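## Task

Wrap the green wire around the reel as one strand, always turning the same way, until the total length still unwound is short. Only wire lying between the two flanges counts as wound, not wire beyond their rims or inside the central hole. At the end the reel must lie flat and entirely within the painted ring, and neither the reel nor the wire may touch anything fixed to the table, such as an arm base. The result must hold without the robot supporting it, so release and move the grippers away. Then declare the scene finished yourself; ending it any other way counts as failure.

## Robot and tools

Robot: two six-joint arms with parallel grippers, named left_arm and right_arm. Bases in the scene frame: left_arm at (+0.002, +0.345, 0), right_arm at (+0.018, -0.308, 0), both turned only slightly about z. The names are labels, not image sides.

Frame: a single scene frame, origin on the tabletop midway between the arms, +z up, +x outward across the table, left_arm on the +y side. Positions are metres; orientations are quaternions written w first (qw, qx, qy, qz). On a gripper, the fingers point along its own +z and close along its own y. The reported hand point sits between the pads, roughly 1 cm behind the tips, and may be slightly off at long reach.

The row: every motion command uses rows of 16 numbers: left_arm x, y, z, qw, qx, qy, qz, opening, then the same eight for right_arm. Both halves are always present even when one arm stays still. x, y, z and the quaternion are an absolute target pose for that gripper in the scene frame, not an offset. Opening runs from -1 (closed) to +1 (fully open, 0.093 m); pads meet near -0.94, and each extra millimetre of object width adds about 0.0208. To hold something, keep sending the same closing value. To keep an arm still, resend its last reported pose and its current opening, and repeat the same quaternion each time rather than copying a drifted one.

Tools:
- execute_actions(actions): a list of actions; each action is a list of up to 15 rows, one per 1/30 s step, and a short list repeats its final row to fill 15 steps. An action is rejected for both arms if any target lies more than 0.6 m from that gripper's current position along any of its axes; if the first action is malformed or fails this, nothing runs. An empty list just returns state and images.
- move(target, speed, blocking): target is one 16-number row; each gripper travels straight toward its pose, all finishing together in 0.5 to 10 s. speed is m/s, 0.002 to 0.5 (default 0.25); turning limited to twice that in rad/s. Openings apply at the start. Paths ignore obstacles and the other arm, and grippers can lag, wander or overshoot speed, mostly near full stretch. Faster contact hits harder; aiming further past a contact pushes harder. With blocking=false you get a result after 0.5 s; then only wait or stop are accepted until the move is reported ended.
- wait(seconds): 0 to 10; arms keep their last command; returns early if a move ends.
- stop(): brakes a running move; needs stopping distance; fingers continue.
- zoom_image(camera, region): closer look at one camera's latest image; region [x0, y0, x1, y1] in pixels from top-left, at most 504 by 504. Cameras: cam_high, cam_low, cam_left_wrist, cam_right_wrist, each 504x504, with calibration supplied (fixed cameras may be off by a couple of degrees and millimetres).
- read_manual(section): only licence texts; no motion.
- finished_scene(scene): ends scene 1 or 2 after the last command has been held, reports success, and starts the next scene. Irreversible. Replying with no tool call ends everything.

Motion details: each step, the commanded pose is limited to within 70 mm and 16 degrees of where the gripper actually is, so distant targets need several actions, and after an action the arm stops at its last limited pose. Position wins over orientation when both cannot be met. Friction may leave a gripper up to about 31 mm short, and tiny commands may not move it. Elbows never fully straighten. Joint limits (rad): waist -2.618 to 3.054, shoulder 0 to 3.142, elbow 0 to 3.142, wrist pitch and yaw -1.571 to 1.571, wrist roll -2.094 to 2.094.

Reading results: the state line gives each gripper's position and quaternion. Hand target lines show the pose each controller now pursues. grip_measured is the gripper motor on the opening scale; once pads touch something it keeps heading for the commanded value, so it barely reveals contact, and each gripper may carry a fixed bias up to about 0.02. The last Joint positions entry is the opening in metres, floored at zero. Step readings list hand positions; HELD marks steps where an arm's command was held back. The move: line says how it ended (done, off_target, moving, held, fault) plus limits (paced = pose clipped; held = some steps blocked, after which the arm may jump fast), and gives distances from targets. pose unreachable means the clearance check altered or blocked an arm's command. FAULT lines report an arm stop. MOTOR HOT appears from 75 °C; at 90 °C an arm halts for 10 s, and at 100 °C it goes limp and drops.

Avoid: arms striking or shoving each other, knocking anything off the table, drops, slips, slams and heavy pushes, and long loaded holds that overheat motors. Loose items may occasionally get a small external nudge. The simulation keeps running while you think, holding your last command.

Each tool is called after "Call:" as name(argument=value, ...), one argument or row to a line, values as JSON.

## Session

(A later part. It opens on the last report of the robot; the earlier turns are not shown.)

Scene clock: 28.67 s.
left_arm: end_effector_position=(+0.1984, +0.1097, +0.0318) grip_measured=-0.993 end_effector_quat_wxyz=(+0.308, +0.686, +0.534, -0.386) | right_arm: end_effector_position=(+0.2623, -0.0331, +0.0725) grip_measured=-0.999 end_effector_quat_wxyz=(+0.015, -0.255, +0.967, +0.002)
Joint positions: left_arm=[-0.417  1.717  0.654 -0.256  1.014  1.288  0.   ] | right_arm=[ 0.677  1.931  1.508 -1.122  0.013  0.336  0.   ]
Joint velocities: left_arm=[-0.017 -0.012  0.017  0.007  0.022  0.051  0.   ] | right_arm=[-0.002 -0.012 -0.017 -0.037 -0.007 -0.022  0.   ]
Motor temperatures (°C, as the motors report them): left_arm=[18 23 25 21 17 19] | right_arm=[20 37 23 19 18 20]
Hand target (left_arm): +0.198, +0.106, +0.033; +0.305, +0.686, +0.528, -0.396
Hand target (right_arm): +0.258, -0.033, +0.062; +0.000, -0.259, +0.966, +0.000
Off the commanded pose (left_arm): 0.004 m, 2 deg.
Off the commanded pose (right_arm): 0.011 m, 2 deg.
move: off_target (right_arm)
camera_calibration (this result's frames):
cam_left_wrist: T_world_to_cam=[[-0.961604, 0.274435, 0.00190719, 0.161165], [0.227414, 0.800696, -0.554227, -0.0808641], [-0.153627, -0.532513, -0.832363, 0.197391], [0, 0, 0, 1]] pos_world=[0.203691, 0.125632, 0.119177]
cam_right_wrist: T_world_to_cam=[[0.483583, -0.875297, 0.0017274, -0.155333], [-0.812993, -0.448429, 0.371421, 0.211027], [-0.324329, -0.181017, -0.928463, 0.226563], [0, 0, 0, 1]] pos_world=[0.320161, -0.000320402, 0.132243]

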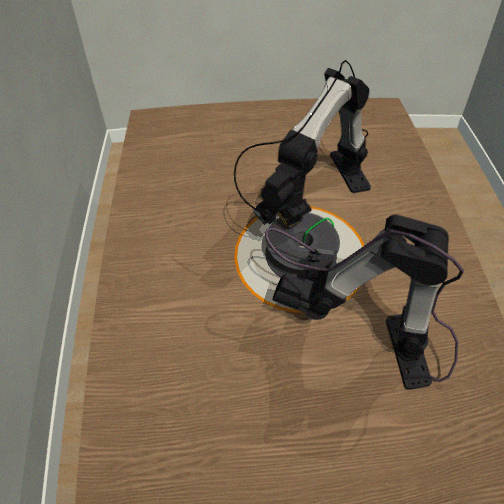

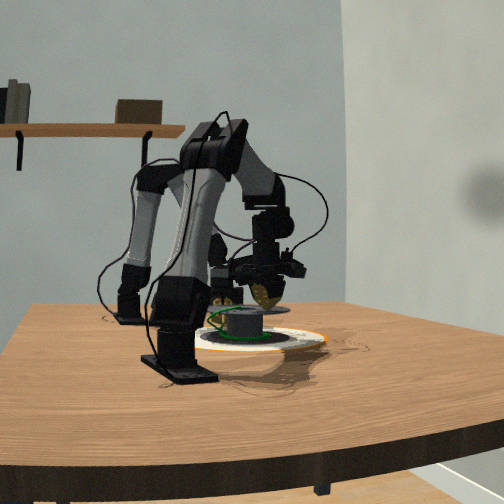

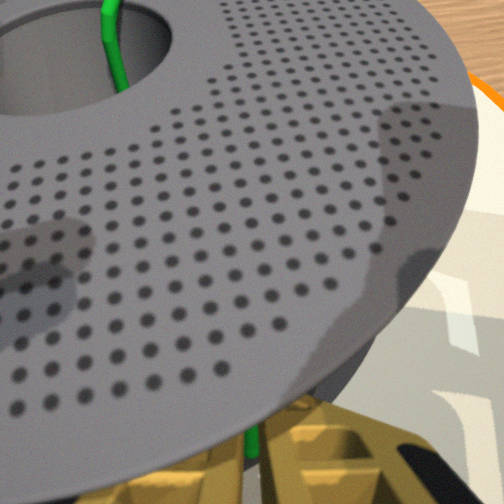

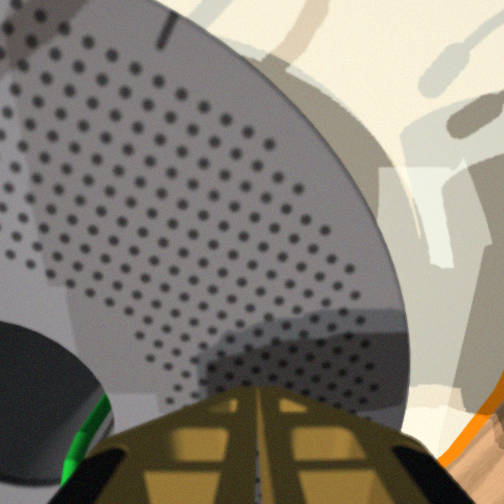

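Call:
move(
  target=[0.195,0.094,0.030,0.3044,0.6871,0.5272,-0.3967,-1, 0.258,-0.033,0.062,0,-0.2588,0.9659,0,-1],
  speed=0.025,
)

Call:
move(
  target=[0.195,0.094,0.030,0.3044,0.6871,0.5272,-0.3967,-0.6, 0.258,-0.033,0.062,0,-0.2588,0.9659,0,-1],
  speed=0.025,
)

Call:
move(
  target=[0.205,0.14,0.045,0.3044,0.6871,0.5272,-0.3967,-0.6, 0.258,-0.033,0.075,0,-0.2588,0.9659,0,-1],
  speed=0.06,
)

Scene clock: 30.10 s.
left_arm: end_effector_position=(+0.1925, +0.0990, +0.0330) grip_measured=-0.993 end_effector_quat_wxyz=(+0.300, +0.685, +0.533, -0.395) | right_arm: end_effector_position=(+0.2623, -0.0331, +0.0725) grip_measured=-0.999 end_effector_quat_wxyz=(+0.015, -0.255, +0.967, +0.002)
Joint positions: left_arm=[-0.462  1.718  0.654 -0.223  1.012  1.227  0.   ] | right_arm=[ 0.677  1.931  1.508 -1.122  0.013  0.336  0.   ]
Joint velocities: left_arm=[ 0.012 -0.007 -0.002  0.037  0.007 -0.051  0.   ] | right_arm=[-0.012  0.007 -0.007  0.007  0.007  0.022  0.   ]
Motor temperatures (°C, as the motors report them): left_arm=[18 23 25 21 17 19] | right_arm=[20 37 23 19 18 20]
Hand target (left_arm): +0.194, +0.095, +0.030; +0.304, +0.687, +0.527, -0.397
Hand target (right_arm): +0.258, -0.033, +0.062; +0.000, -0.259, +0.966, +0.000
Off the commanded pose (left_arm): 0.006 m, 1 deg.
Off the commanded pose (right_arm): 0.011 m, 2 deg.
move: off_target (right_arm)
camera_calibration (this result's frames):
cam_left_wrist: T_world_to_cam=[[-0.957639, 0.287162, 0.0215861, 0.155822], [0.226792, 0.798259, -0.557986, -0.0697954], [-0.177464, -0.529454, -0.829569, 0.195984], [0, 0, 0, 1]] pos_world=[0.19983, 0.114733, 0.120274]
cam_right_wrist: T_world_to_cam=[[0.483583, -0.875297, 0.0017274, -0.155333], [-0.812993, -0.448429, 0.371421, 0.211027], [-0.324329, -0.181017, -0.928463, 0.226563], [0, 0, 0, 1]] pos_world=[0.320161, -0.000320402, 0.132243]

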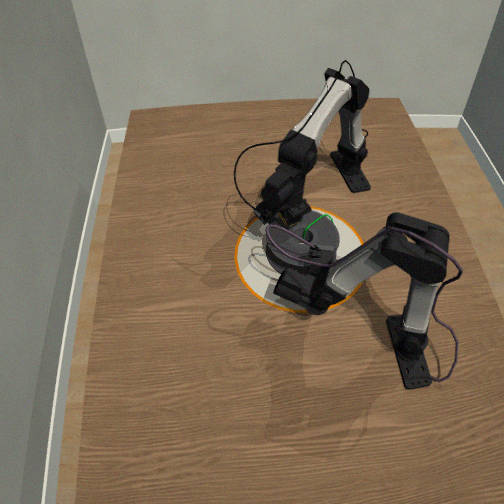

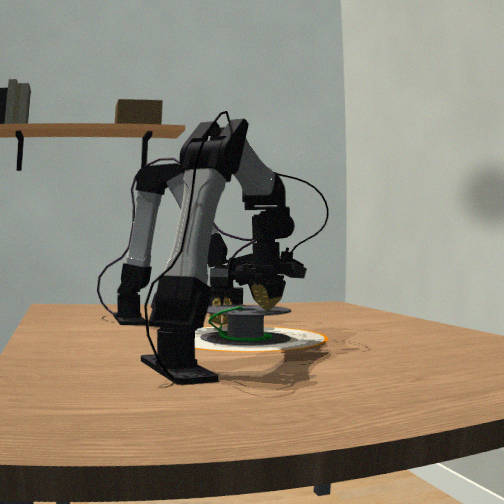

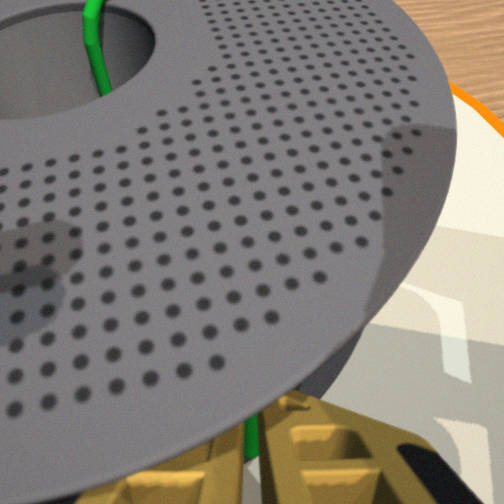

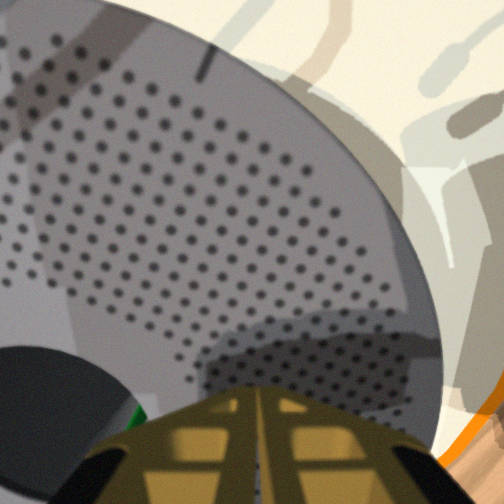

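Scene clock: 30.93 s.
left_arm: end_effector_position=(+0.1936, +0.0986, +0.0332) grip_measured=-0.602 end_effector_quat_wxyz=(+0.301, +0.685, +0.533, -0.394) | right_arm: end_effector_position=(+0.2623, -0.0331, +0.0725) grip_measured=-0.999 end_effector_quat_wxyz=(+0.015, -0.255, +0.967, +0.002)
Joint positions: left_arm=[-0.462  1.718  0.654 -0.216  1.011  1.223  0.016] | right_arm=[ 0.677  1.931  1.508 -1.122  0.013  0.336  0.   ]
Joint velocities: left_arm=[ 0.032  0.007 -0.012  0.022  0.007 -0.007 -0.001] | right_arm=[-0.002  0.002  0.017  0.037  0.037  0.037  0.   ]
Motor temperatures (°C, as the motors report them): left_arm=[18 23 25 21 17 19] | right_arm=[20 37 23 19 18 20]
Hand target (left_arm): +0.195, +0.094, +0.030; +0.304, +0.687, +0.527, -0.397
Hand target (right_arm): +0.258, -0.033, +0.062; +0.000, -0.259, +0.966, +0.000
Off the commanded pose (left_arm): 0.006 m, 1 deg.
Off the commanded pose (right_arm): 0.011 m, 2 deg.
move: off_target (right_arm)
camera_calibration (this result's frames):
cam_left_wrist: T_world_to_cam=[[-0.958405, 0.284826, 0.0182455, 0.157433], [0.226614, 0.798275, -0.558035, -0.0696085], [-0.173508, -0.530689, -0.829617, 0.195463], [0, 0, 0, 1]] pos_world=[0.200573, 0.114456, 0.120443]
cam_right_wrist: T_world_to_cam=[[0.483583, -0.875297, 0.0017274, -0.155333], [-0.812993, -0.448429, 0.371421, 0.211027], [-0.324329, -0.181017, -0.928463, 0.226563], [0, 0, 0, 1]] pos_world=[0.320161, -0.000320402, 0.132243]

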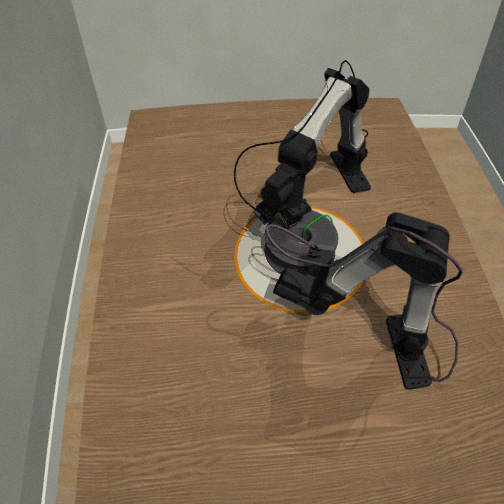

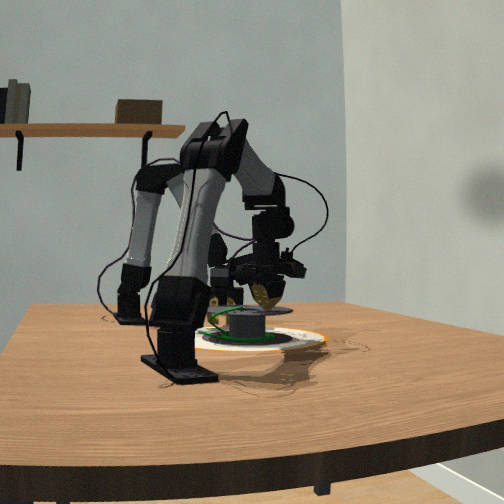

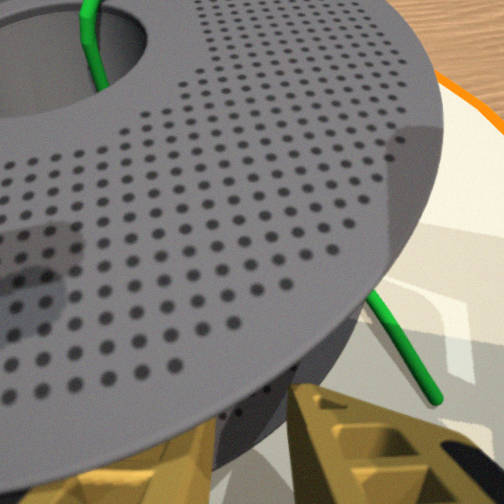

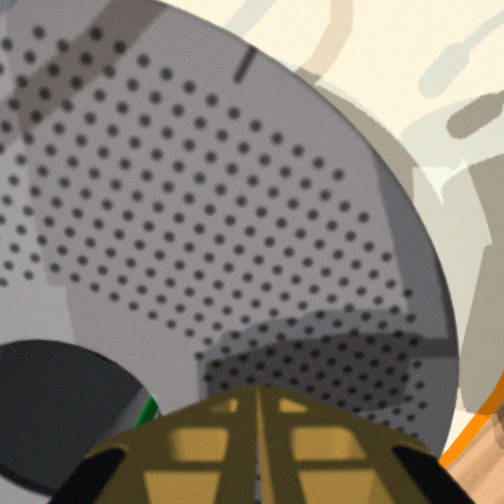

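Scene clock: 32.23 s.
left_arm: end_effector_position=(+0.2028, +0.1393, +0.0433) grip_measured=-0.602 end_effector_quat_wxyz=(+0.305, +0.691, +0.527, -0.389) | right_arm: end_effector_position=(+0.2581, -0.0379, +0.0724) grip_measured=-0.999 end_effector_quat_wxyz=(+0.004, -0.255, +0.967, -0.005)
Joint positions: left_arm=[-0.296  1.718  0.731 -0.559  1.034  1.556  0.016] | right_arm=[ 0.677  1.931  1.508 -1.148  0.013  0.336  0.   ]
Joint velocities: left_arm=[-0.012 -0.002 -0.002 -0.081  0.037  0.007 -0.001] | right_arm=[ 0.002 -0.002  0.002  0.007 -0.022 -0.007  0.   ]
Motor temperatures (°C, as the motors report them): left_arm=[18 23 25 21 17 19] | right_arm=[20 37 23 19 18 20]
Hand target (left_arm): +0.206, +0.139, +0.045; +0.306, +0.686, +0.528, -0.396
Hand target (right_arm): +0.258, -0.033, +0.075; +0.000, -0.259, +0.966, +0.000
Off the commanded pose (left_arm): 0.003 m, 1 deg.
Off the commanded pose (right_arm): 0.006 m, 1 deg.
move: done
camera_calibration (this result's frames):
cam_left_wrist: T_world_to_cam=[[-0.956038, 0.29324, -0.0010389, 0.153709], [0.244498, 0.79516, -0.554924, -0.101873], [-0.1619, -0.530783, -0.8319, 0.224834], [0, 0, 0, 1]] pos_world=[0.208261, 0.15527, 0.130668]
cam_right_wrist: T_world_to_cam=[[0.48369, -0.875174, 0.010657, -0.158168], [-0.806349, -0.440851, 0.394273, 0.202406], [-0.34036, -0.199299, -0.918931, 0.227004], [0, 0, 0, 1]] pos_world=[0.316977, -0.00395169, 0.130484]

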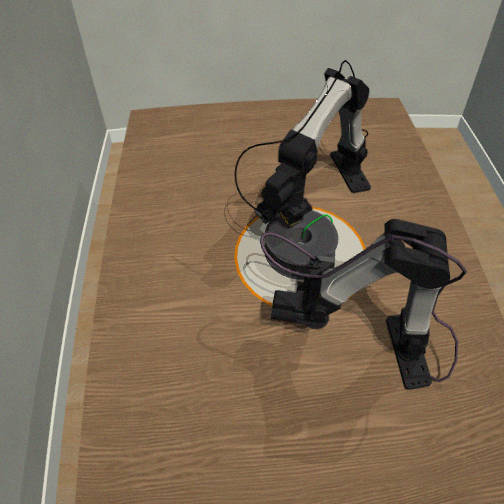

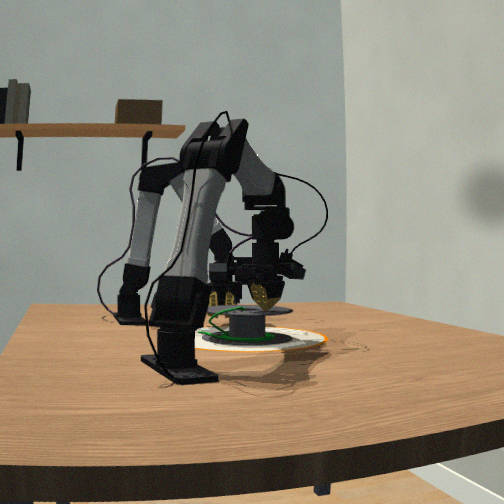

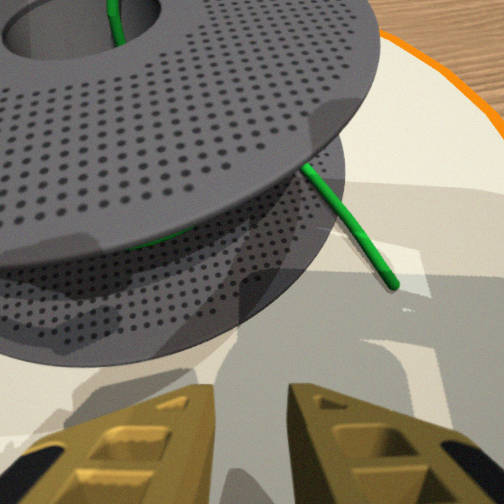

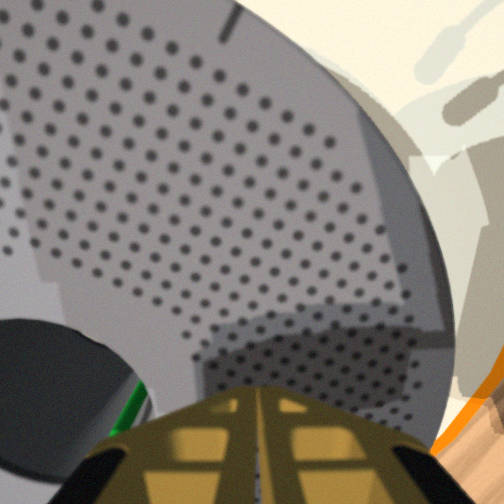

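Call:
move(
  target=[0.17,0.06,0.14,0,0.9397,0.342,0,-0.3, 0.29,-0.13,0.14,0,-0.2588,0.9659,0,-1],
  speed=0.15,
)

Scene clock: 45.33 s.
left_arm: end_effector_position=(+0.1685, +0.0631, +0.1396) grip_measured=-0.302 end_effector_quat_wxyz=(+0.007, +0.939, +0.343, -0.005) | right_arm: end_effector_position=(+0.2896, -0.1276, +0.1312) grip_measured=-0.999 end_effector_quat_wxyz=(-0.008, -0.260, +0.966, -0.004)
Joint positions: left_arm=[-1.058  1.768  1.566 -1.356  0.013  1.41   0.031] | right_arm=[ 0.415  1.791  1.561 -1.358  0.003  0.062  0.   ]
Joint velocities: left_arm=[ 0.002 -0.002 -0.012 -0.037  0.022  0.066  0.   ] | right_arm=[ 0.012 -0.007 -0.032  0.022  0.051  0.007  0.   ]
Motor temperatures (°C, as the motors report them): left_arm=[18 24 26 20 17 19] | right_arm=[20 39 25 19 18 20]
Hand target (left_arm): +0.169, +0.062, +0.139; -0.003, +0.939, +0.343, -0.000
Hand target (right_arm): +0.291, -0.128, +0.140; -0.001, -0.258, +0.966, +0.005
Off the commanded pose (left_arm): 0.003 m, 1 deg.
Off the commanded pose (right_arm): 0.009 m, 1 deg.
move: done
camera_calibration (this result's frames):
cam_left_wrist: T_world_to_cam=[[-0.637399, 0.770063, 0.0269326, 0.0556332], [0.70698, 0.570569, 0.417889, -0.179086], [0.306434, 0.285403, -0.908099, 0.13915], [0, 0, 0, 1]] pos_world=[0.11943, 0.0196258, 0.199702]
cam_right_wrist: T_world_to_cam=[[0.493427, -0.869781, 0.00321984, -0.253737], [-0.792395, -0.447994, 0.414019, 0.157567], [-0.358663, -0.20684, -0.910263, 0.277089], [0, 0, 0, 1]] pos_world=[0.349438, -0.0927937, 0.187805]

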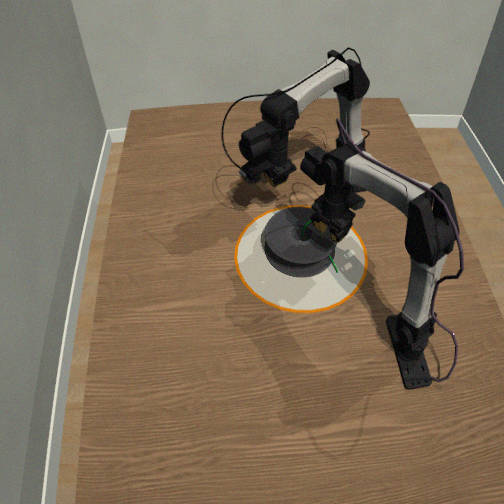

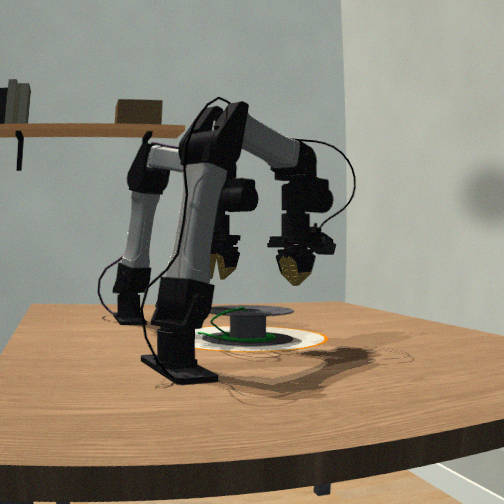

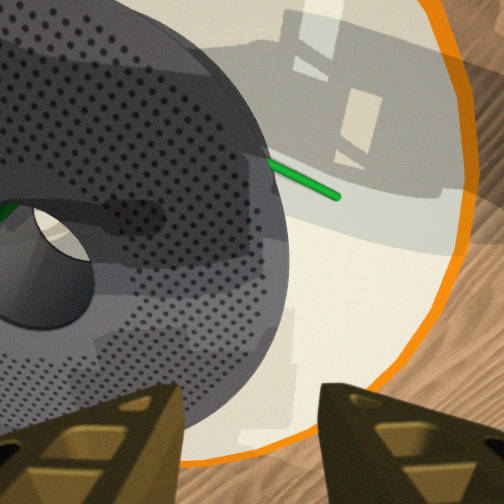

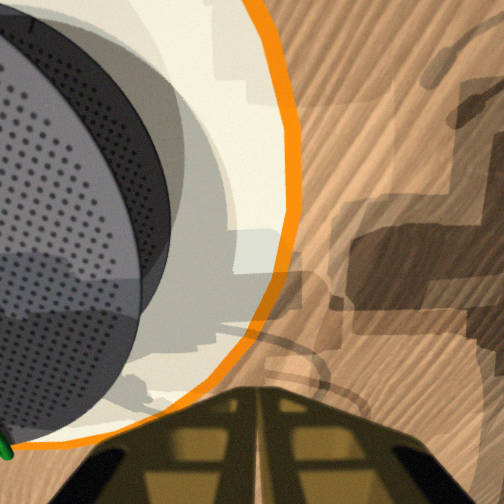

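Call:
move(
  target=[0.176,-0.026,0.12,0,0.9397,0.342,0,-0.3, 0.33,-0.17,0.14,0,-0.2588,0.9659,0,1],
  speed=0.15,
)

Scene clock: 47.17 s.
left_arm: end_effector_position=(+0.1751, -0.0264, +0.1212) grip_measured=-0.302 end_effector_quat_wxyz=(+0.007, +0.940, +0.341, -0.005) | right_arm: end_effector_position=(+0.3286, -0.1693, +0.1408) grip_measured=+0.990 end_effector_quat_wxyz=(+0.008, -0.258, +0.966, -0.000)
Joint positions: left_arm=[-1.158  2.107  1.959 -1.409  0.011  1.314  0.031] | right_arm=[ 0.248  1.815  1.629 -1.368  0.003 -0.101  0.093]
Joint velocities: left_arm=[ 0.002 -0.012  0.002 -0.022 -0.051  0.022 -0.001] | right_arm=[-0.012  0.007  0.007 -0.037 -0.066 -0.007 -0.001]
Motor temperatures (°C, as the motors report them): left_arm=[18 24 26 20 17 19] | right_arm=[20 39 25 19 18 20]
Hand target (left_arm): +0.175, -0.026, +0.121; -0.000, +0.940, +0.342, +0.000
Hand target (right_arm): +0.330, -0.169, +0.140; +0.000, -0.259, +0.966, +0.003
Off the commanded pose (left_arm): 0.002 m, 1 deg.
Off the commanded pose (right_arm): 0.002 m, 1 deg.
move: done
camera_calibration (this result's frames):
cam_left_wrist: T_world_to_cam=[[-0.634169, 0.772715, 0.0272374, 0.128724], [0.709331, 0.567408, 0.418209, -0.125476], [0.307701, 0.284535, -0.907943, 0.145733], [0, 0, 0, 1]] pos_world=[0.125795, -0.0697374, 0.181286]
cam_right_wrist: T_world_to_cam=[[0.490028, -0.8717, 0.00344185, -0.308558], [-0.805588, -0.451348, 0.383815, 0.173818], [-0.333018, -0.190853, -0.923404, 0.287282], [0, 0, 0, 1]] pos_world=[0.386898, -0.135689, 0.199626]

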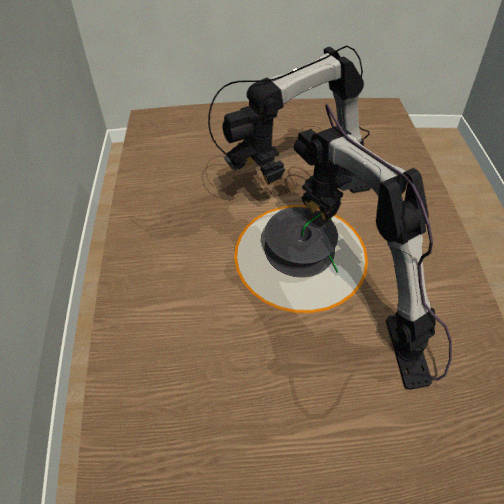

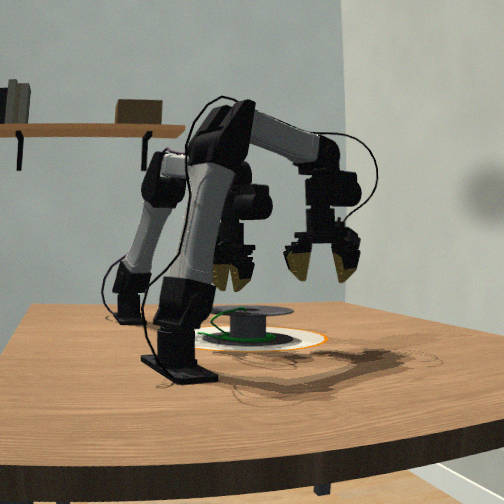

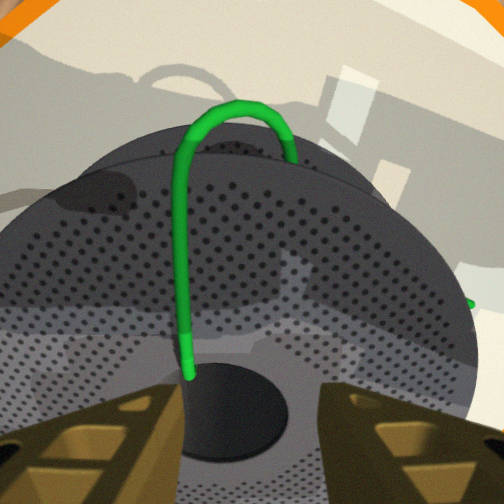

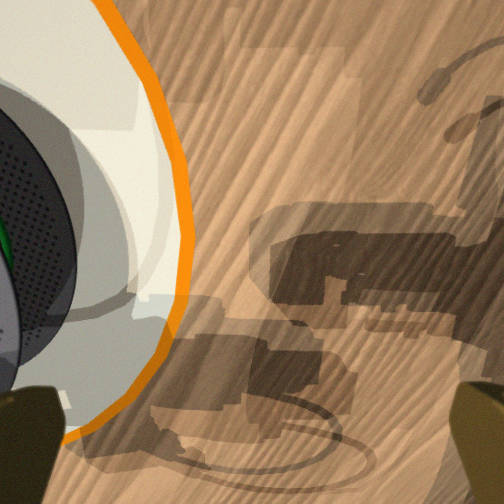

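Call:
move(
  target=[0.197,-0.035,0.095,0,0.9397,0.342,0,-0.45, 0.33,-0.17,0.14,0,-0.2588,0.9659,0,1],
  speed=0.06,
)

Scene clock: 49.30 s.
left_arm: end_effector_position=(+0.1884, -0.0295, +0.0962) grip_measured=-0.448 end_effector_quat_wxyz=(-0.011, +0.940, +0.342, -0.007) | right_arm: end_effector_position=(+0.3280, -0.1696, +0.1408) grip_measured=+0.990 end_effector_quat_wxyz=(+0.007, -0.259, +0.966, -0.000)
Joint positions: left_arm=[-1.132  2.182  1.977 -1.389  0.011  1.34   0.024] | right_arm=[ 0.248  1.815  1.629 -1.371  0.003 -0.102  0.093]
Joint velocities: left_arm=[-0.007  0.002 -0.007  0.081 -0.022  0.007  0.001] | right_arm=[-0.017 -0.007 -0.007 -0.022 -0.022  0.022 -0.   ]
Motor temperatures (°C, as the motors report them): left_arm=[18 25 27 20 17 19] | right_arm=[20 39 25 19 18 20]
Hand target (left_arm): +0.197, -0.035, +0.095; +0.000, +0.940, +0.342, +0.000
Hand target (right_arm): +0.330, -0.170, +0.140; +0.000, -0.259, +0.966, +0.000
Off the commanded pose (left_arm): 0.010 m, 1 deg.
Off the commanded pose (right_arm): 0.002 m, 1 deg.
move: done
camera_calibration (this result's frames):
cam_left_wrist: T_world_to_cam=[[-0.633745, 0.770983, 0.0628622, 0.13672], [0.715808, 0.5537, 0.425482, -0.125033], [0.293233, 0.314644, -0.902781, 0.122907], [0, 0, 0, 1]] pos_world=[0.140105, -0.0748503, 0.155562]
cam_right_wrist: T_world_to_cam=[[0.491366, -0.870947, 0.00322121, -0.308779], [-0.803962, -0.452146, 0.386275, 0.172211], [-0.334969, -0.192392, -0.922378, 0.287261], [0, 0, 0, 1]] pos_world=[0.386399, -0.135799, 0.199437]

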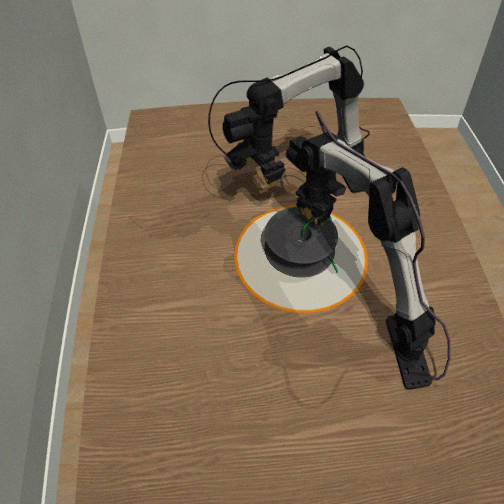

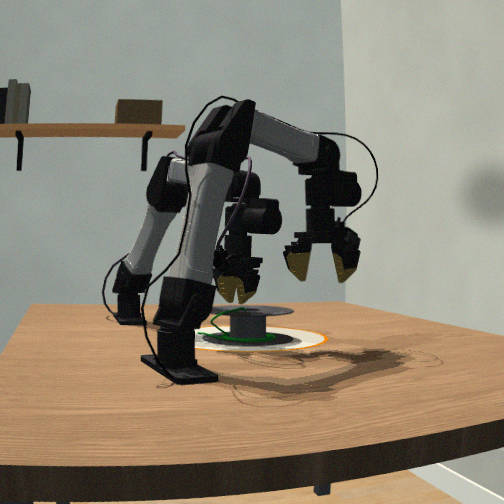

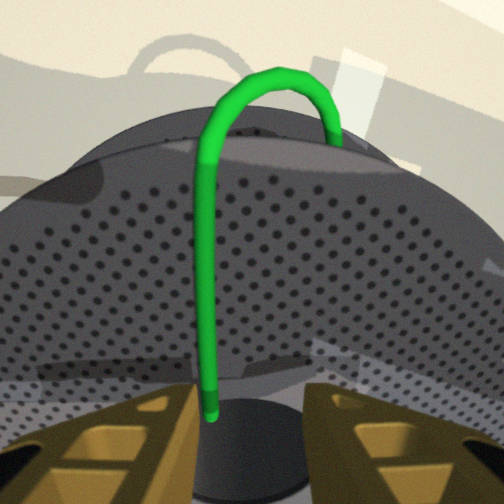

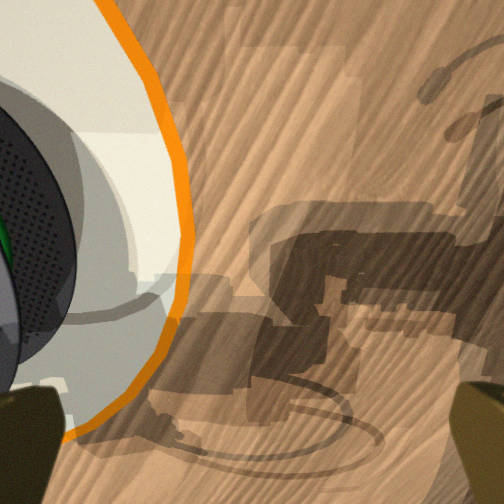

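Call:
move(
  target=[0.201,-0.044,0.09,0,0.9397,0.342,0,-0.45, 0.33,-0.17,0.14,0,-0.2588,0.9659,0,1],
  speed=0.04,
)

Scene clock: 50.40 s.
left_arm: end_effector_position=(+0.1938, -0.0402, +0.0917) grip_measured=-0.448 end_effector_quat_wxyz=(-0.006, +0.940, +0.341, -0.006) | right_arm: end_effector_position=(+0.3280, -0.1696, +0.1408) grip_measured=+0.990 end_effector_quat_wxyz=(+0.007, -0.259, +0.966, -0.000)
Joint positions: left_arm=[-1.132  2.227  2.033 -1.389  0.011  1.34   0.024] | right_arm=[ 0.248  1.815  1.629 -1.371  0.003 -0.102  0.093]
Joint velocities: left_arm=[-0.007  0.007  0.017 -0.007 -0.007 -0.007 -0.   ] | right_arm=[ 0.012 -0.002 -0.002  0.007 -0.051 -0.007 -0.   ]
Motor temperatures (°C, as the motors report them): left_arm=[18 25 27 20 17 19] | right_arm=[20 39 25 19 18 20]
Hand target (left_arm): +0.201, -0.044, +0.090; +0.000, +0.940, +0.342, -0.000
Hand target (right_arm): +0.330, -0.170, +0.140; +0.000, -0.259, +0.966, +0.000
Off the commanded pose (left_arm): 0.008 m, 1 deg.
Off the commanded pose (right_arm): 0.002 m, 1 deg.
move: done
camera_calibration (this result's frames):
cam_left_wrist: T_world_to_cam=[[-0.633424, 0.772, 0.0528261, 0.14955], [0.714271, 0.557067, 0.423667, -0.120452], [0.297643, 0.306093, -0.904277, 0.11958], [0, 0, 0, 1]] pos_world=[0.145172, -0.0849551, 0.151265]
cam_right_wrist: T_world_to_cam=[[0.491366, -0.870947, 0.00322121, -0.308779], [-0.803962, -0.452146, 0.386275, 0.172211], [-0.334969, -0.192392, -0.922378, 0.287261], [0, 0, 0, 1]] pos_world=[0.386399, -0.135799, 0.199437]

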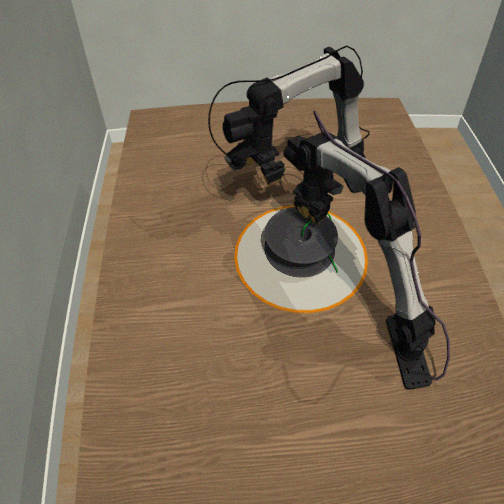

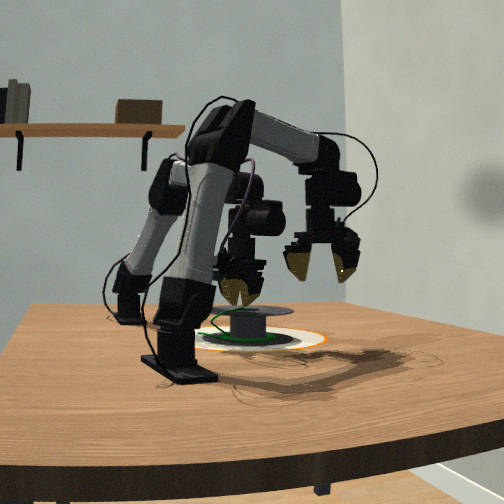

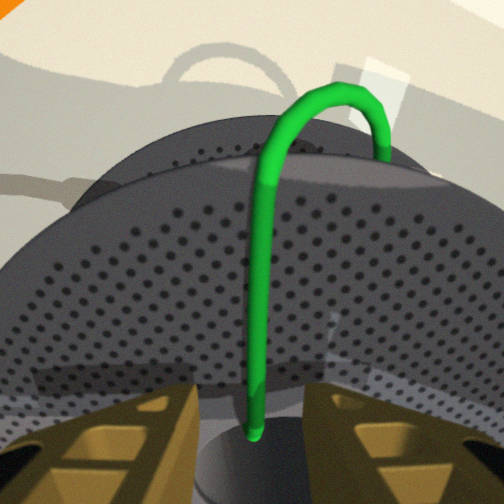

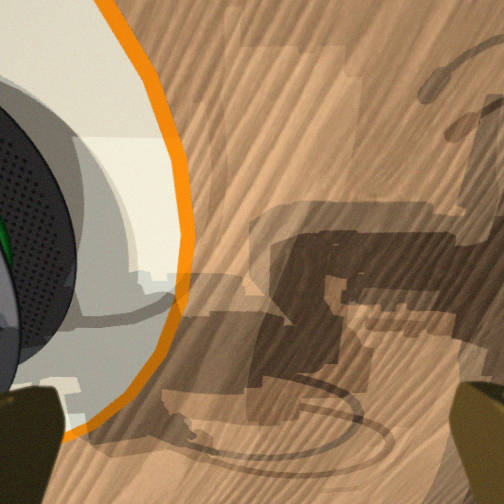

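Call:
move(
  target=[0.199,-0.043,0.062,0,0.9397,0.342,0,-0.45, 0.33,-0.17,0.14,0,-0.2588,0.9659,0,1],
  speed=0.03,
)

Call:
move(
  target=[0.197,-0.042,0.068,0,0.9397,0.342,0,-1, 0.33,-0.17,0.14,0,-0.2588,0.9659,0,1],
  speed=0.03,
)

Scene clock: 52.27 s.
left_arm: end_effector_position=(+0.1938, -0.0403, +0.0782) grip_measured=-0.448 end_effector_quat_wxyz=(-0.003, +0.940, +0.341, -0.006) | right_arm: end_effector_position=(+0.3279, -0.1696, +0.1408) grip_measured=+0.990 end_effector_quat_wxyz=(+0.007, -0.259, +0.966, -0.001)
Joint positions: left_arm=[-1.132  2.219  1.966 -1.325  0.011  1.34   0.024] | right_arm=[ 0.248  1.815  1.629 -1.371  0.003 -0.102  0.093]
Joint velocities: left_arm=[-0.017  0.002 -0.027 -0.022 -0.037  0.007 -0.001] | right_arm=[-0.012 -0.017 -0.002 -0.007  0.066 -0.007  0.001]
Motor temperatures (°C, as the motors report them): left_arm=[18 26 27 20 17 19] | right_arm=[20 39 25 19 18 20]
Hand target (left_arm): +0.199, -0.042, +0.062; -0.001, +0.940, +0.342, -0.000
Hand target (right_arm): +0.330, -0.170, +0.140; +0.000, -0.259, +0.966, +0.000
Off the commanded pose (left_arm): 0.017 m, 1 deg.
Off the commanded pose (right_arm): 0.002 m, 1 deg.
move: off_target (left_arm)
camera_calibration (this result's frames):
cam_left_wrist: T_world_to_cam=[[-0.633561, 0.772272, 0.0468785, 0.150804], [0.71311, 0.559374, 0.42258, -0.114304], [0.300124, 0.30116, -0.905112, 0.106722], [0, 0, 0, 1]] pos_world=[0.145026, -0.0846634, 0.137828]
cam_right_wrist: T_world_to_cam=[[0.491367, -0.870947, 0.0031862, -0.308766], [-0.803828, -0.452086, 0.386626, 0.172044], [-0.33529, -0.192536, -0.922231, 0.287284], [0, 0, 0, 1]] pos_world=[0.386335, -0.135828, 0.19941]

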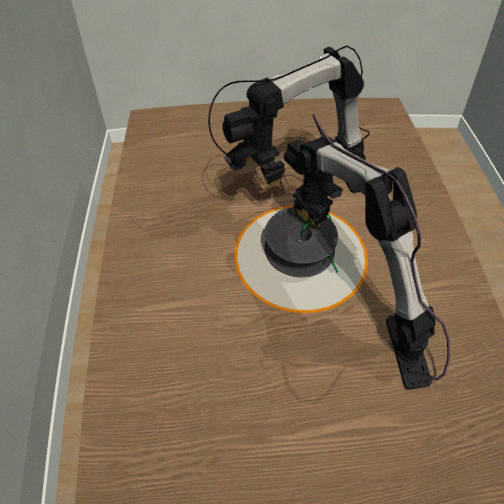

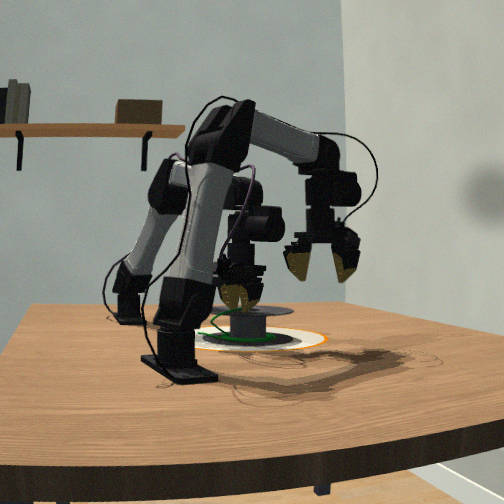

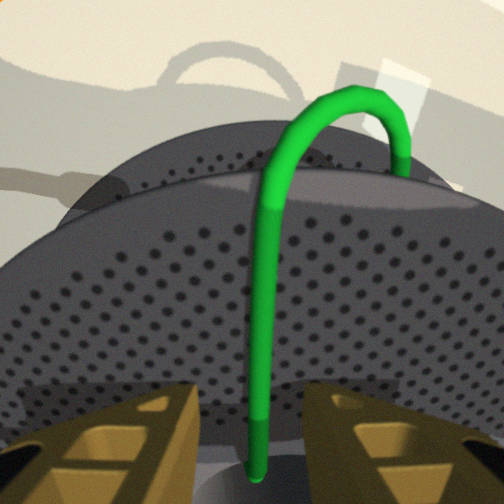

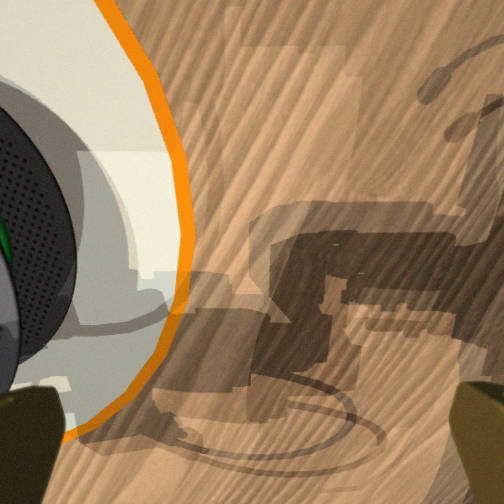

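Scene clock: 52.97 s.
left_arm: end_effector_position=(+0.1954, -0.0432, +0.0786) grip_measured=-0.991 end_effector_quat_wxyz=(+0.004, +0.940, +0.341, -0.004) | right_arm: end_effector_position=(+0.3279, -0.1696, +0.1408) grip_measured=+0.990 end_effector_quat_wxyz=(+0.007, -0.259, +0.966, -0.001)
Joint positions: left_arm=[-1.132  2.218  1.966 -1.311  0.01   1.34   0.   ] | right_arm=[ 0.248  1.815  1.629 -1.371  0.003 -0.102  0.093]
Joint velocities: left_arm=[-0.012  0.012  0.002  0.007 -0.037  0.007  0.   ] | right_arm=[-0.017 -0.012  0.002 -0.022  0.007 -0.095 -0.001]
Motor temperatures (°C, as the motors report them): left_arm=[18 26 27 20 17 19] | right_arm=[20 39 25 19 18 20]
Hand target (left_arm): +0.197, -0.042, +0.068; -0.000, +0.940, +0.342, -0.000
Hand target (right_arm): +0.330, -0.170, +0.140; +0.000, -0.259, +0.966, +0.000
Off the commanded pose (left_arm): 0.011 m, 1 deg.
Off the commanded pose (right_arm): 0.002 m, 1 deg.
move: off_target (left_arm)
camera_calibration (this result's frames):
cam_left_wrist: T_world_to_cam=[[-0.633852, 0.772783, 0.0322071, 0.155327], [0.710005, 0.564833, 0.420543, -0.11301], [0.306797, 0.289429, -0.906701, 0.105862], [0, 0, 0, 1]] pos_world=[0.146214, -0.0868416, 0.138508]
cam_right_wrist: T_world_to_cam=[[0.491367, -0.870947, 0.0031862, -0.308766], [-0.803828, -0.452086, 0.386626, 0.172044], [-0.33529, -0.192536, -0.922231, 0.287284], [0, 0, 0, 1]] pos_world=[0.386335, -0.135828, 0.19941]

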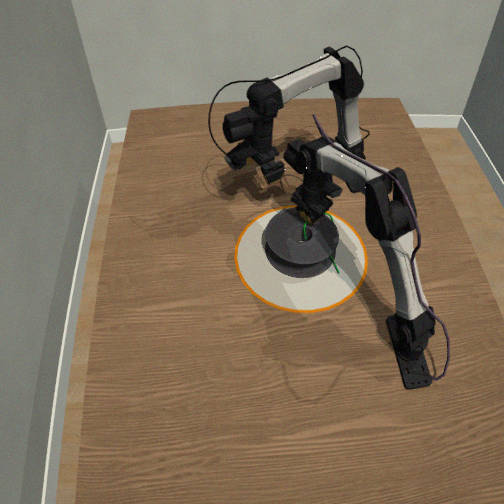

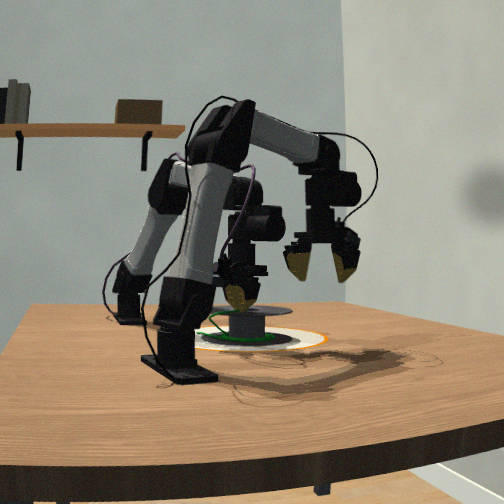

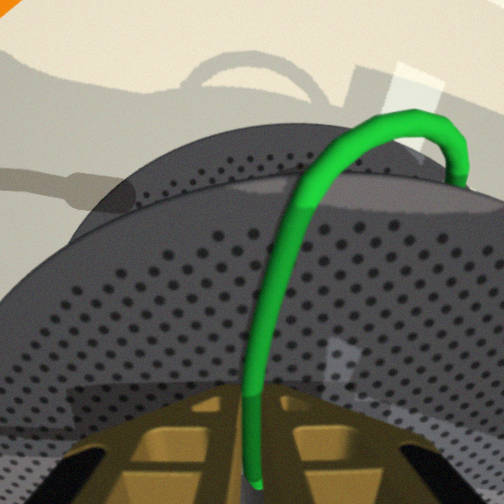

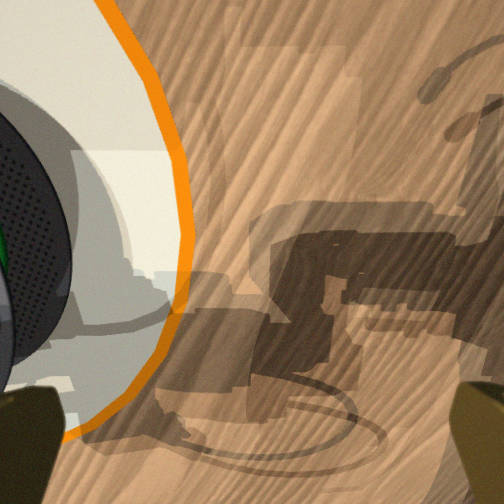

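Call:
execute_actions(
  actions=[],
)

Scene clock: 55.87 s.
left_arm: end_effector_position=(+0.1954, -0.0432, +0.0786) grip_measured=-0.991 end_effector_quat_wxyz=(+0.004, +0.940, +0.341, -0.004) | right_arm: end_effector_position=(+0.3279, -0.1696, +0.1408) grip_measured=+0.990 end_effector_quat_wxyz=(+0.007, -0.259, +0.966, -0.001)
Joint positions: left_arm=[-1.132  2.218  1.966 -1.311  0.01   1.34   0.   ] | right_arm=[ 0.248  1.815  1.629 -1.371  0.003 -0.102  0.093]
Joint velocities: left_arm=[ 0.007  0.007  0.022 -0.11  -0.066  0.081  0.   ] | right_arm=[-0.002 -0.002 -0.007  0.007  0.051 -0.037 -0.   ]
Motor temperatures (°C, as the motors report them): left_arm=[18 27 27 20 17 19] | right_arm=[20 39 25 19 18 20]
Hand target (left_arm): +0.197, -0.042, +0.068; -0.000, +0.940, +0.342, -0.000
Hand target (right_arm): +0.330, -0.170, +0.140; +0.000, -0.259, +0.966, +0.000
Off the commanded pose (left_arm): 0.011 m, 1 deg.
Off the commanded pose (right_arm): 0.002 m, 1 deg.
camera_calibration (this result's frames):
cam_left_wrist: T_world_to_cam=[[-0.633852, 0.772783, 0.0322071, 0.155327], [0.710005, 0.564833, 0.420543, -0.11301], [0.306797, 0.289429, -0.906701, 0.105862], [0, 0, 0, 1]] pos_world=[0.146214, -0.0868416, 0.138508]
cam_right_wrist: T_world_to_cam=[[0.491367, -0.870947, 0.0031862, -0.308766], [-0.803828, -0.452086, 0.386626, 0.172044], [-0.33529, -0.192536, -0.922231, 0.287284], [0, 0, 0, 1]] pos_world=[0.386335, -0.135828, 0.19941]

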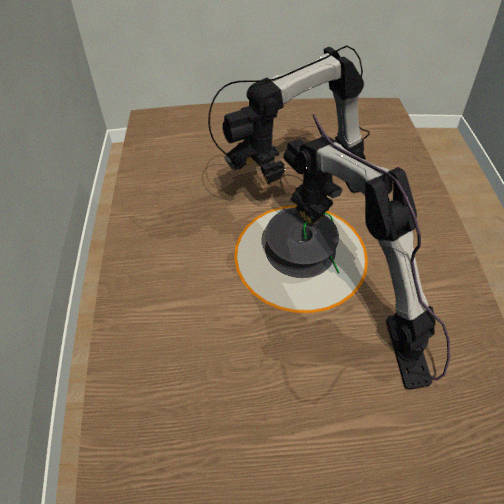

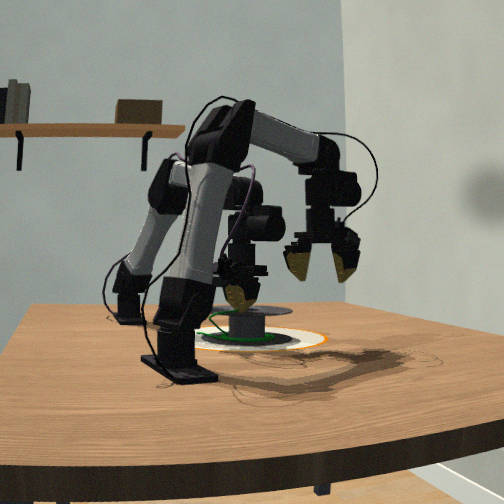

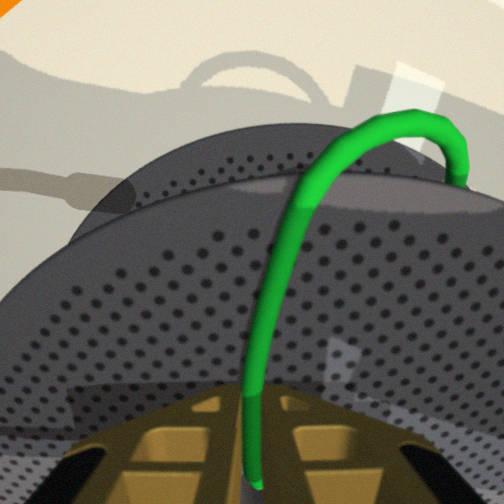

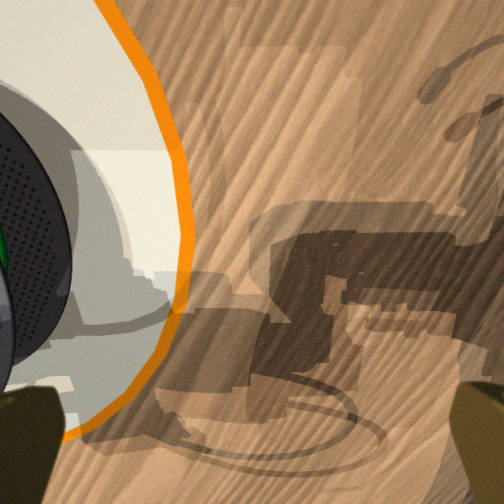

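Call:
move(
  target=[0.17,-0.064,0.14,0,0.9397,0.342,0,-1,0.328,-0.170,0.141,0,-0.259,0.966,0,1],
  speed=0.08,
)

Scene clock: 57.43 s.
left_arm: end_effector_position=(+0.1707, -0.0630, +0.1370) grip_measured=-0.991 end_effector_quat_wxyz=(+0.015, +0.940, +0.342, -0.004) | right_arm: end_effector_position=(+0.3275, -0.1698, +0.1408) grip_measured=+0.990 end_effector_quat_wxyz=(+0.006, -0.259, +0.966, -0.001)
Joint positions: left_arm=[-1.203  2.269  2.284 -1.556  0.01   1.269  0.   ] | right_arm=[ 0.248  1.815  1.629 -1.373  0.003 -0.102  0.093]
Joint velocities: left_arm=[-0.002  0.002  0.002 -0.022 -0.007 -0.037  0.   ] | right_arm=[-0.007  0.002 -0.027 -0.037 -0.037  0.095 -0.   ]
Motor temperatures (°C, as the motors report them): left_arm=[18 27 27 20 17 19] | right_arm=[20 39 26 19 18 20]
Hand target (left_arm): +0.170, -0.063, +0.140; +0.014, +0.940, +0.342, +0.001
Hand target (right_arm): +0.328, -0.170, +0.141; +0.000, -0.259, +0.966, +0.000
Off the commanded pose (left_arm): 0.003 m, 2 deg.
Off the commanded pose (right_arm): 0.001 m, 1 deg.
joint sent to its limit (left arm) — the command would take joint 4 (wrist pitch) past its lower limit, so that joint was sent only as far as its limit.
move: done
camera_calibration (this result's frames):
cam_left_wrist: T_world_to_cam=[[-0.63491, 0.772497, 0.0117466, 0.156025], [0.705985, 0.573935, 0.41495, -0.106745], [0.313806, 0.271749, -0.909768, 0.170214], [0, 0, 0, 1]] pos_world=[0.121008, -0.105519, 0.197316]
cam_right_wrist: T_world_to_cam=[[0.491372, -0.870944, 0.00301117, -0.308701], [-0.803153, -0.451783, 0.388377, 0.171205], [-0.336894, -0.193256, -0.921496, 0.287401], [0, 0, 0, 1]] pos_world=[0.386015, -0.135971, 0.199276]

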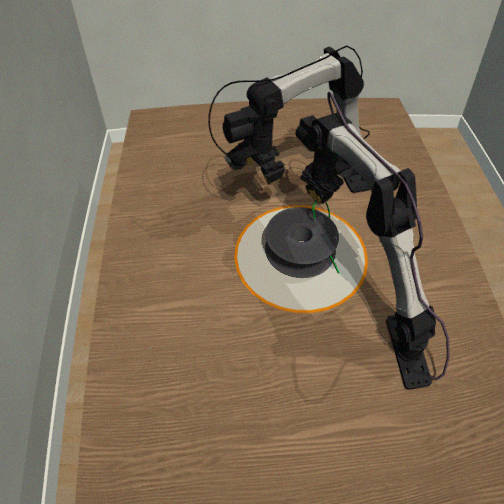

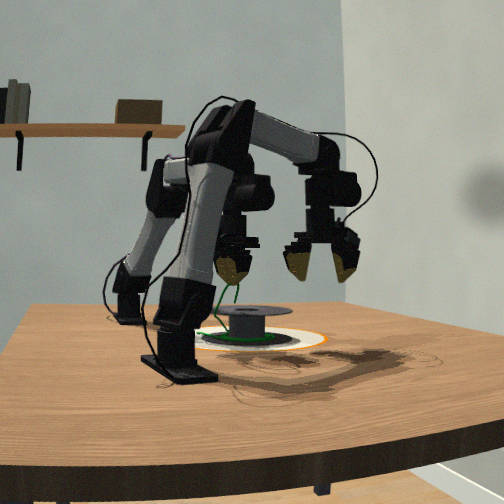

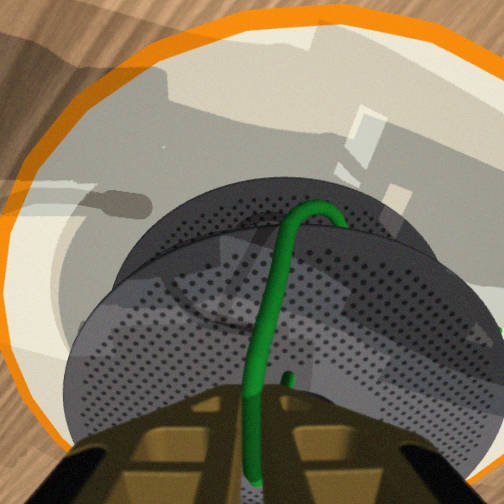

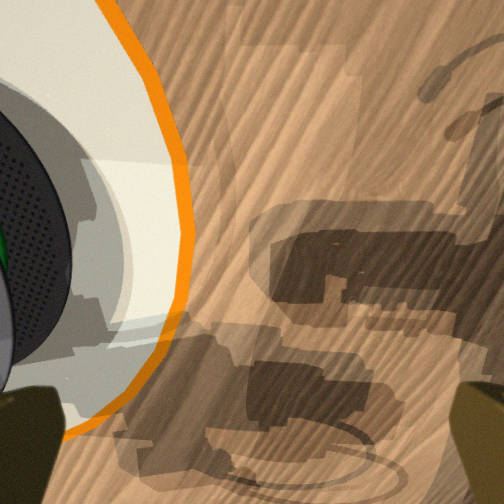

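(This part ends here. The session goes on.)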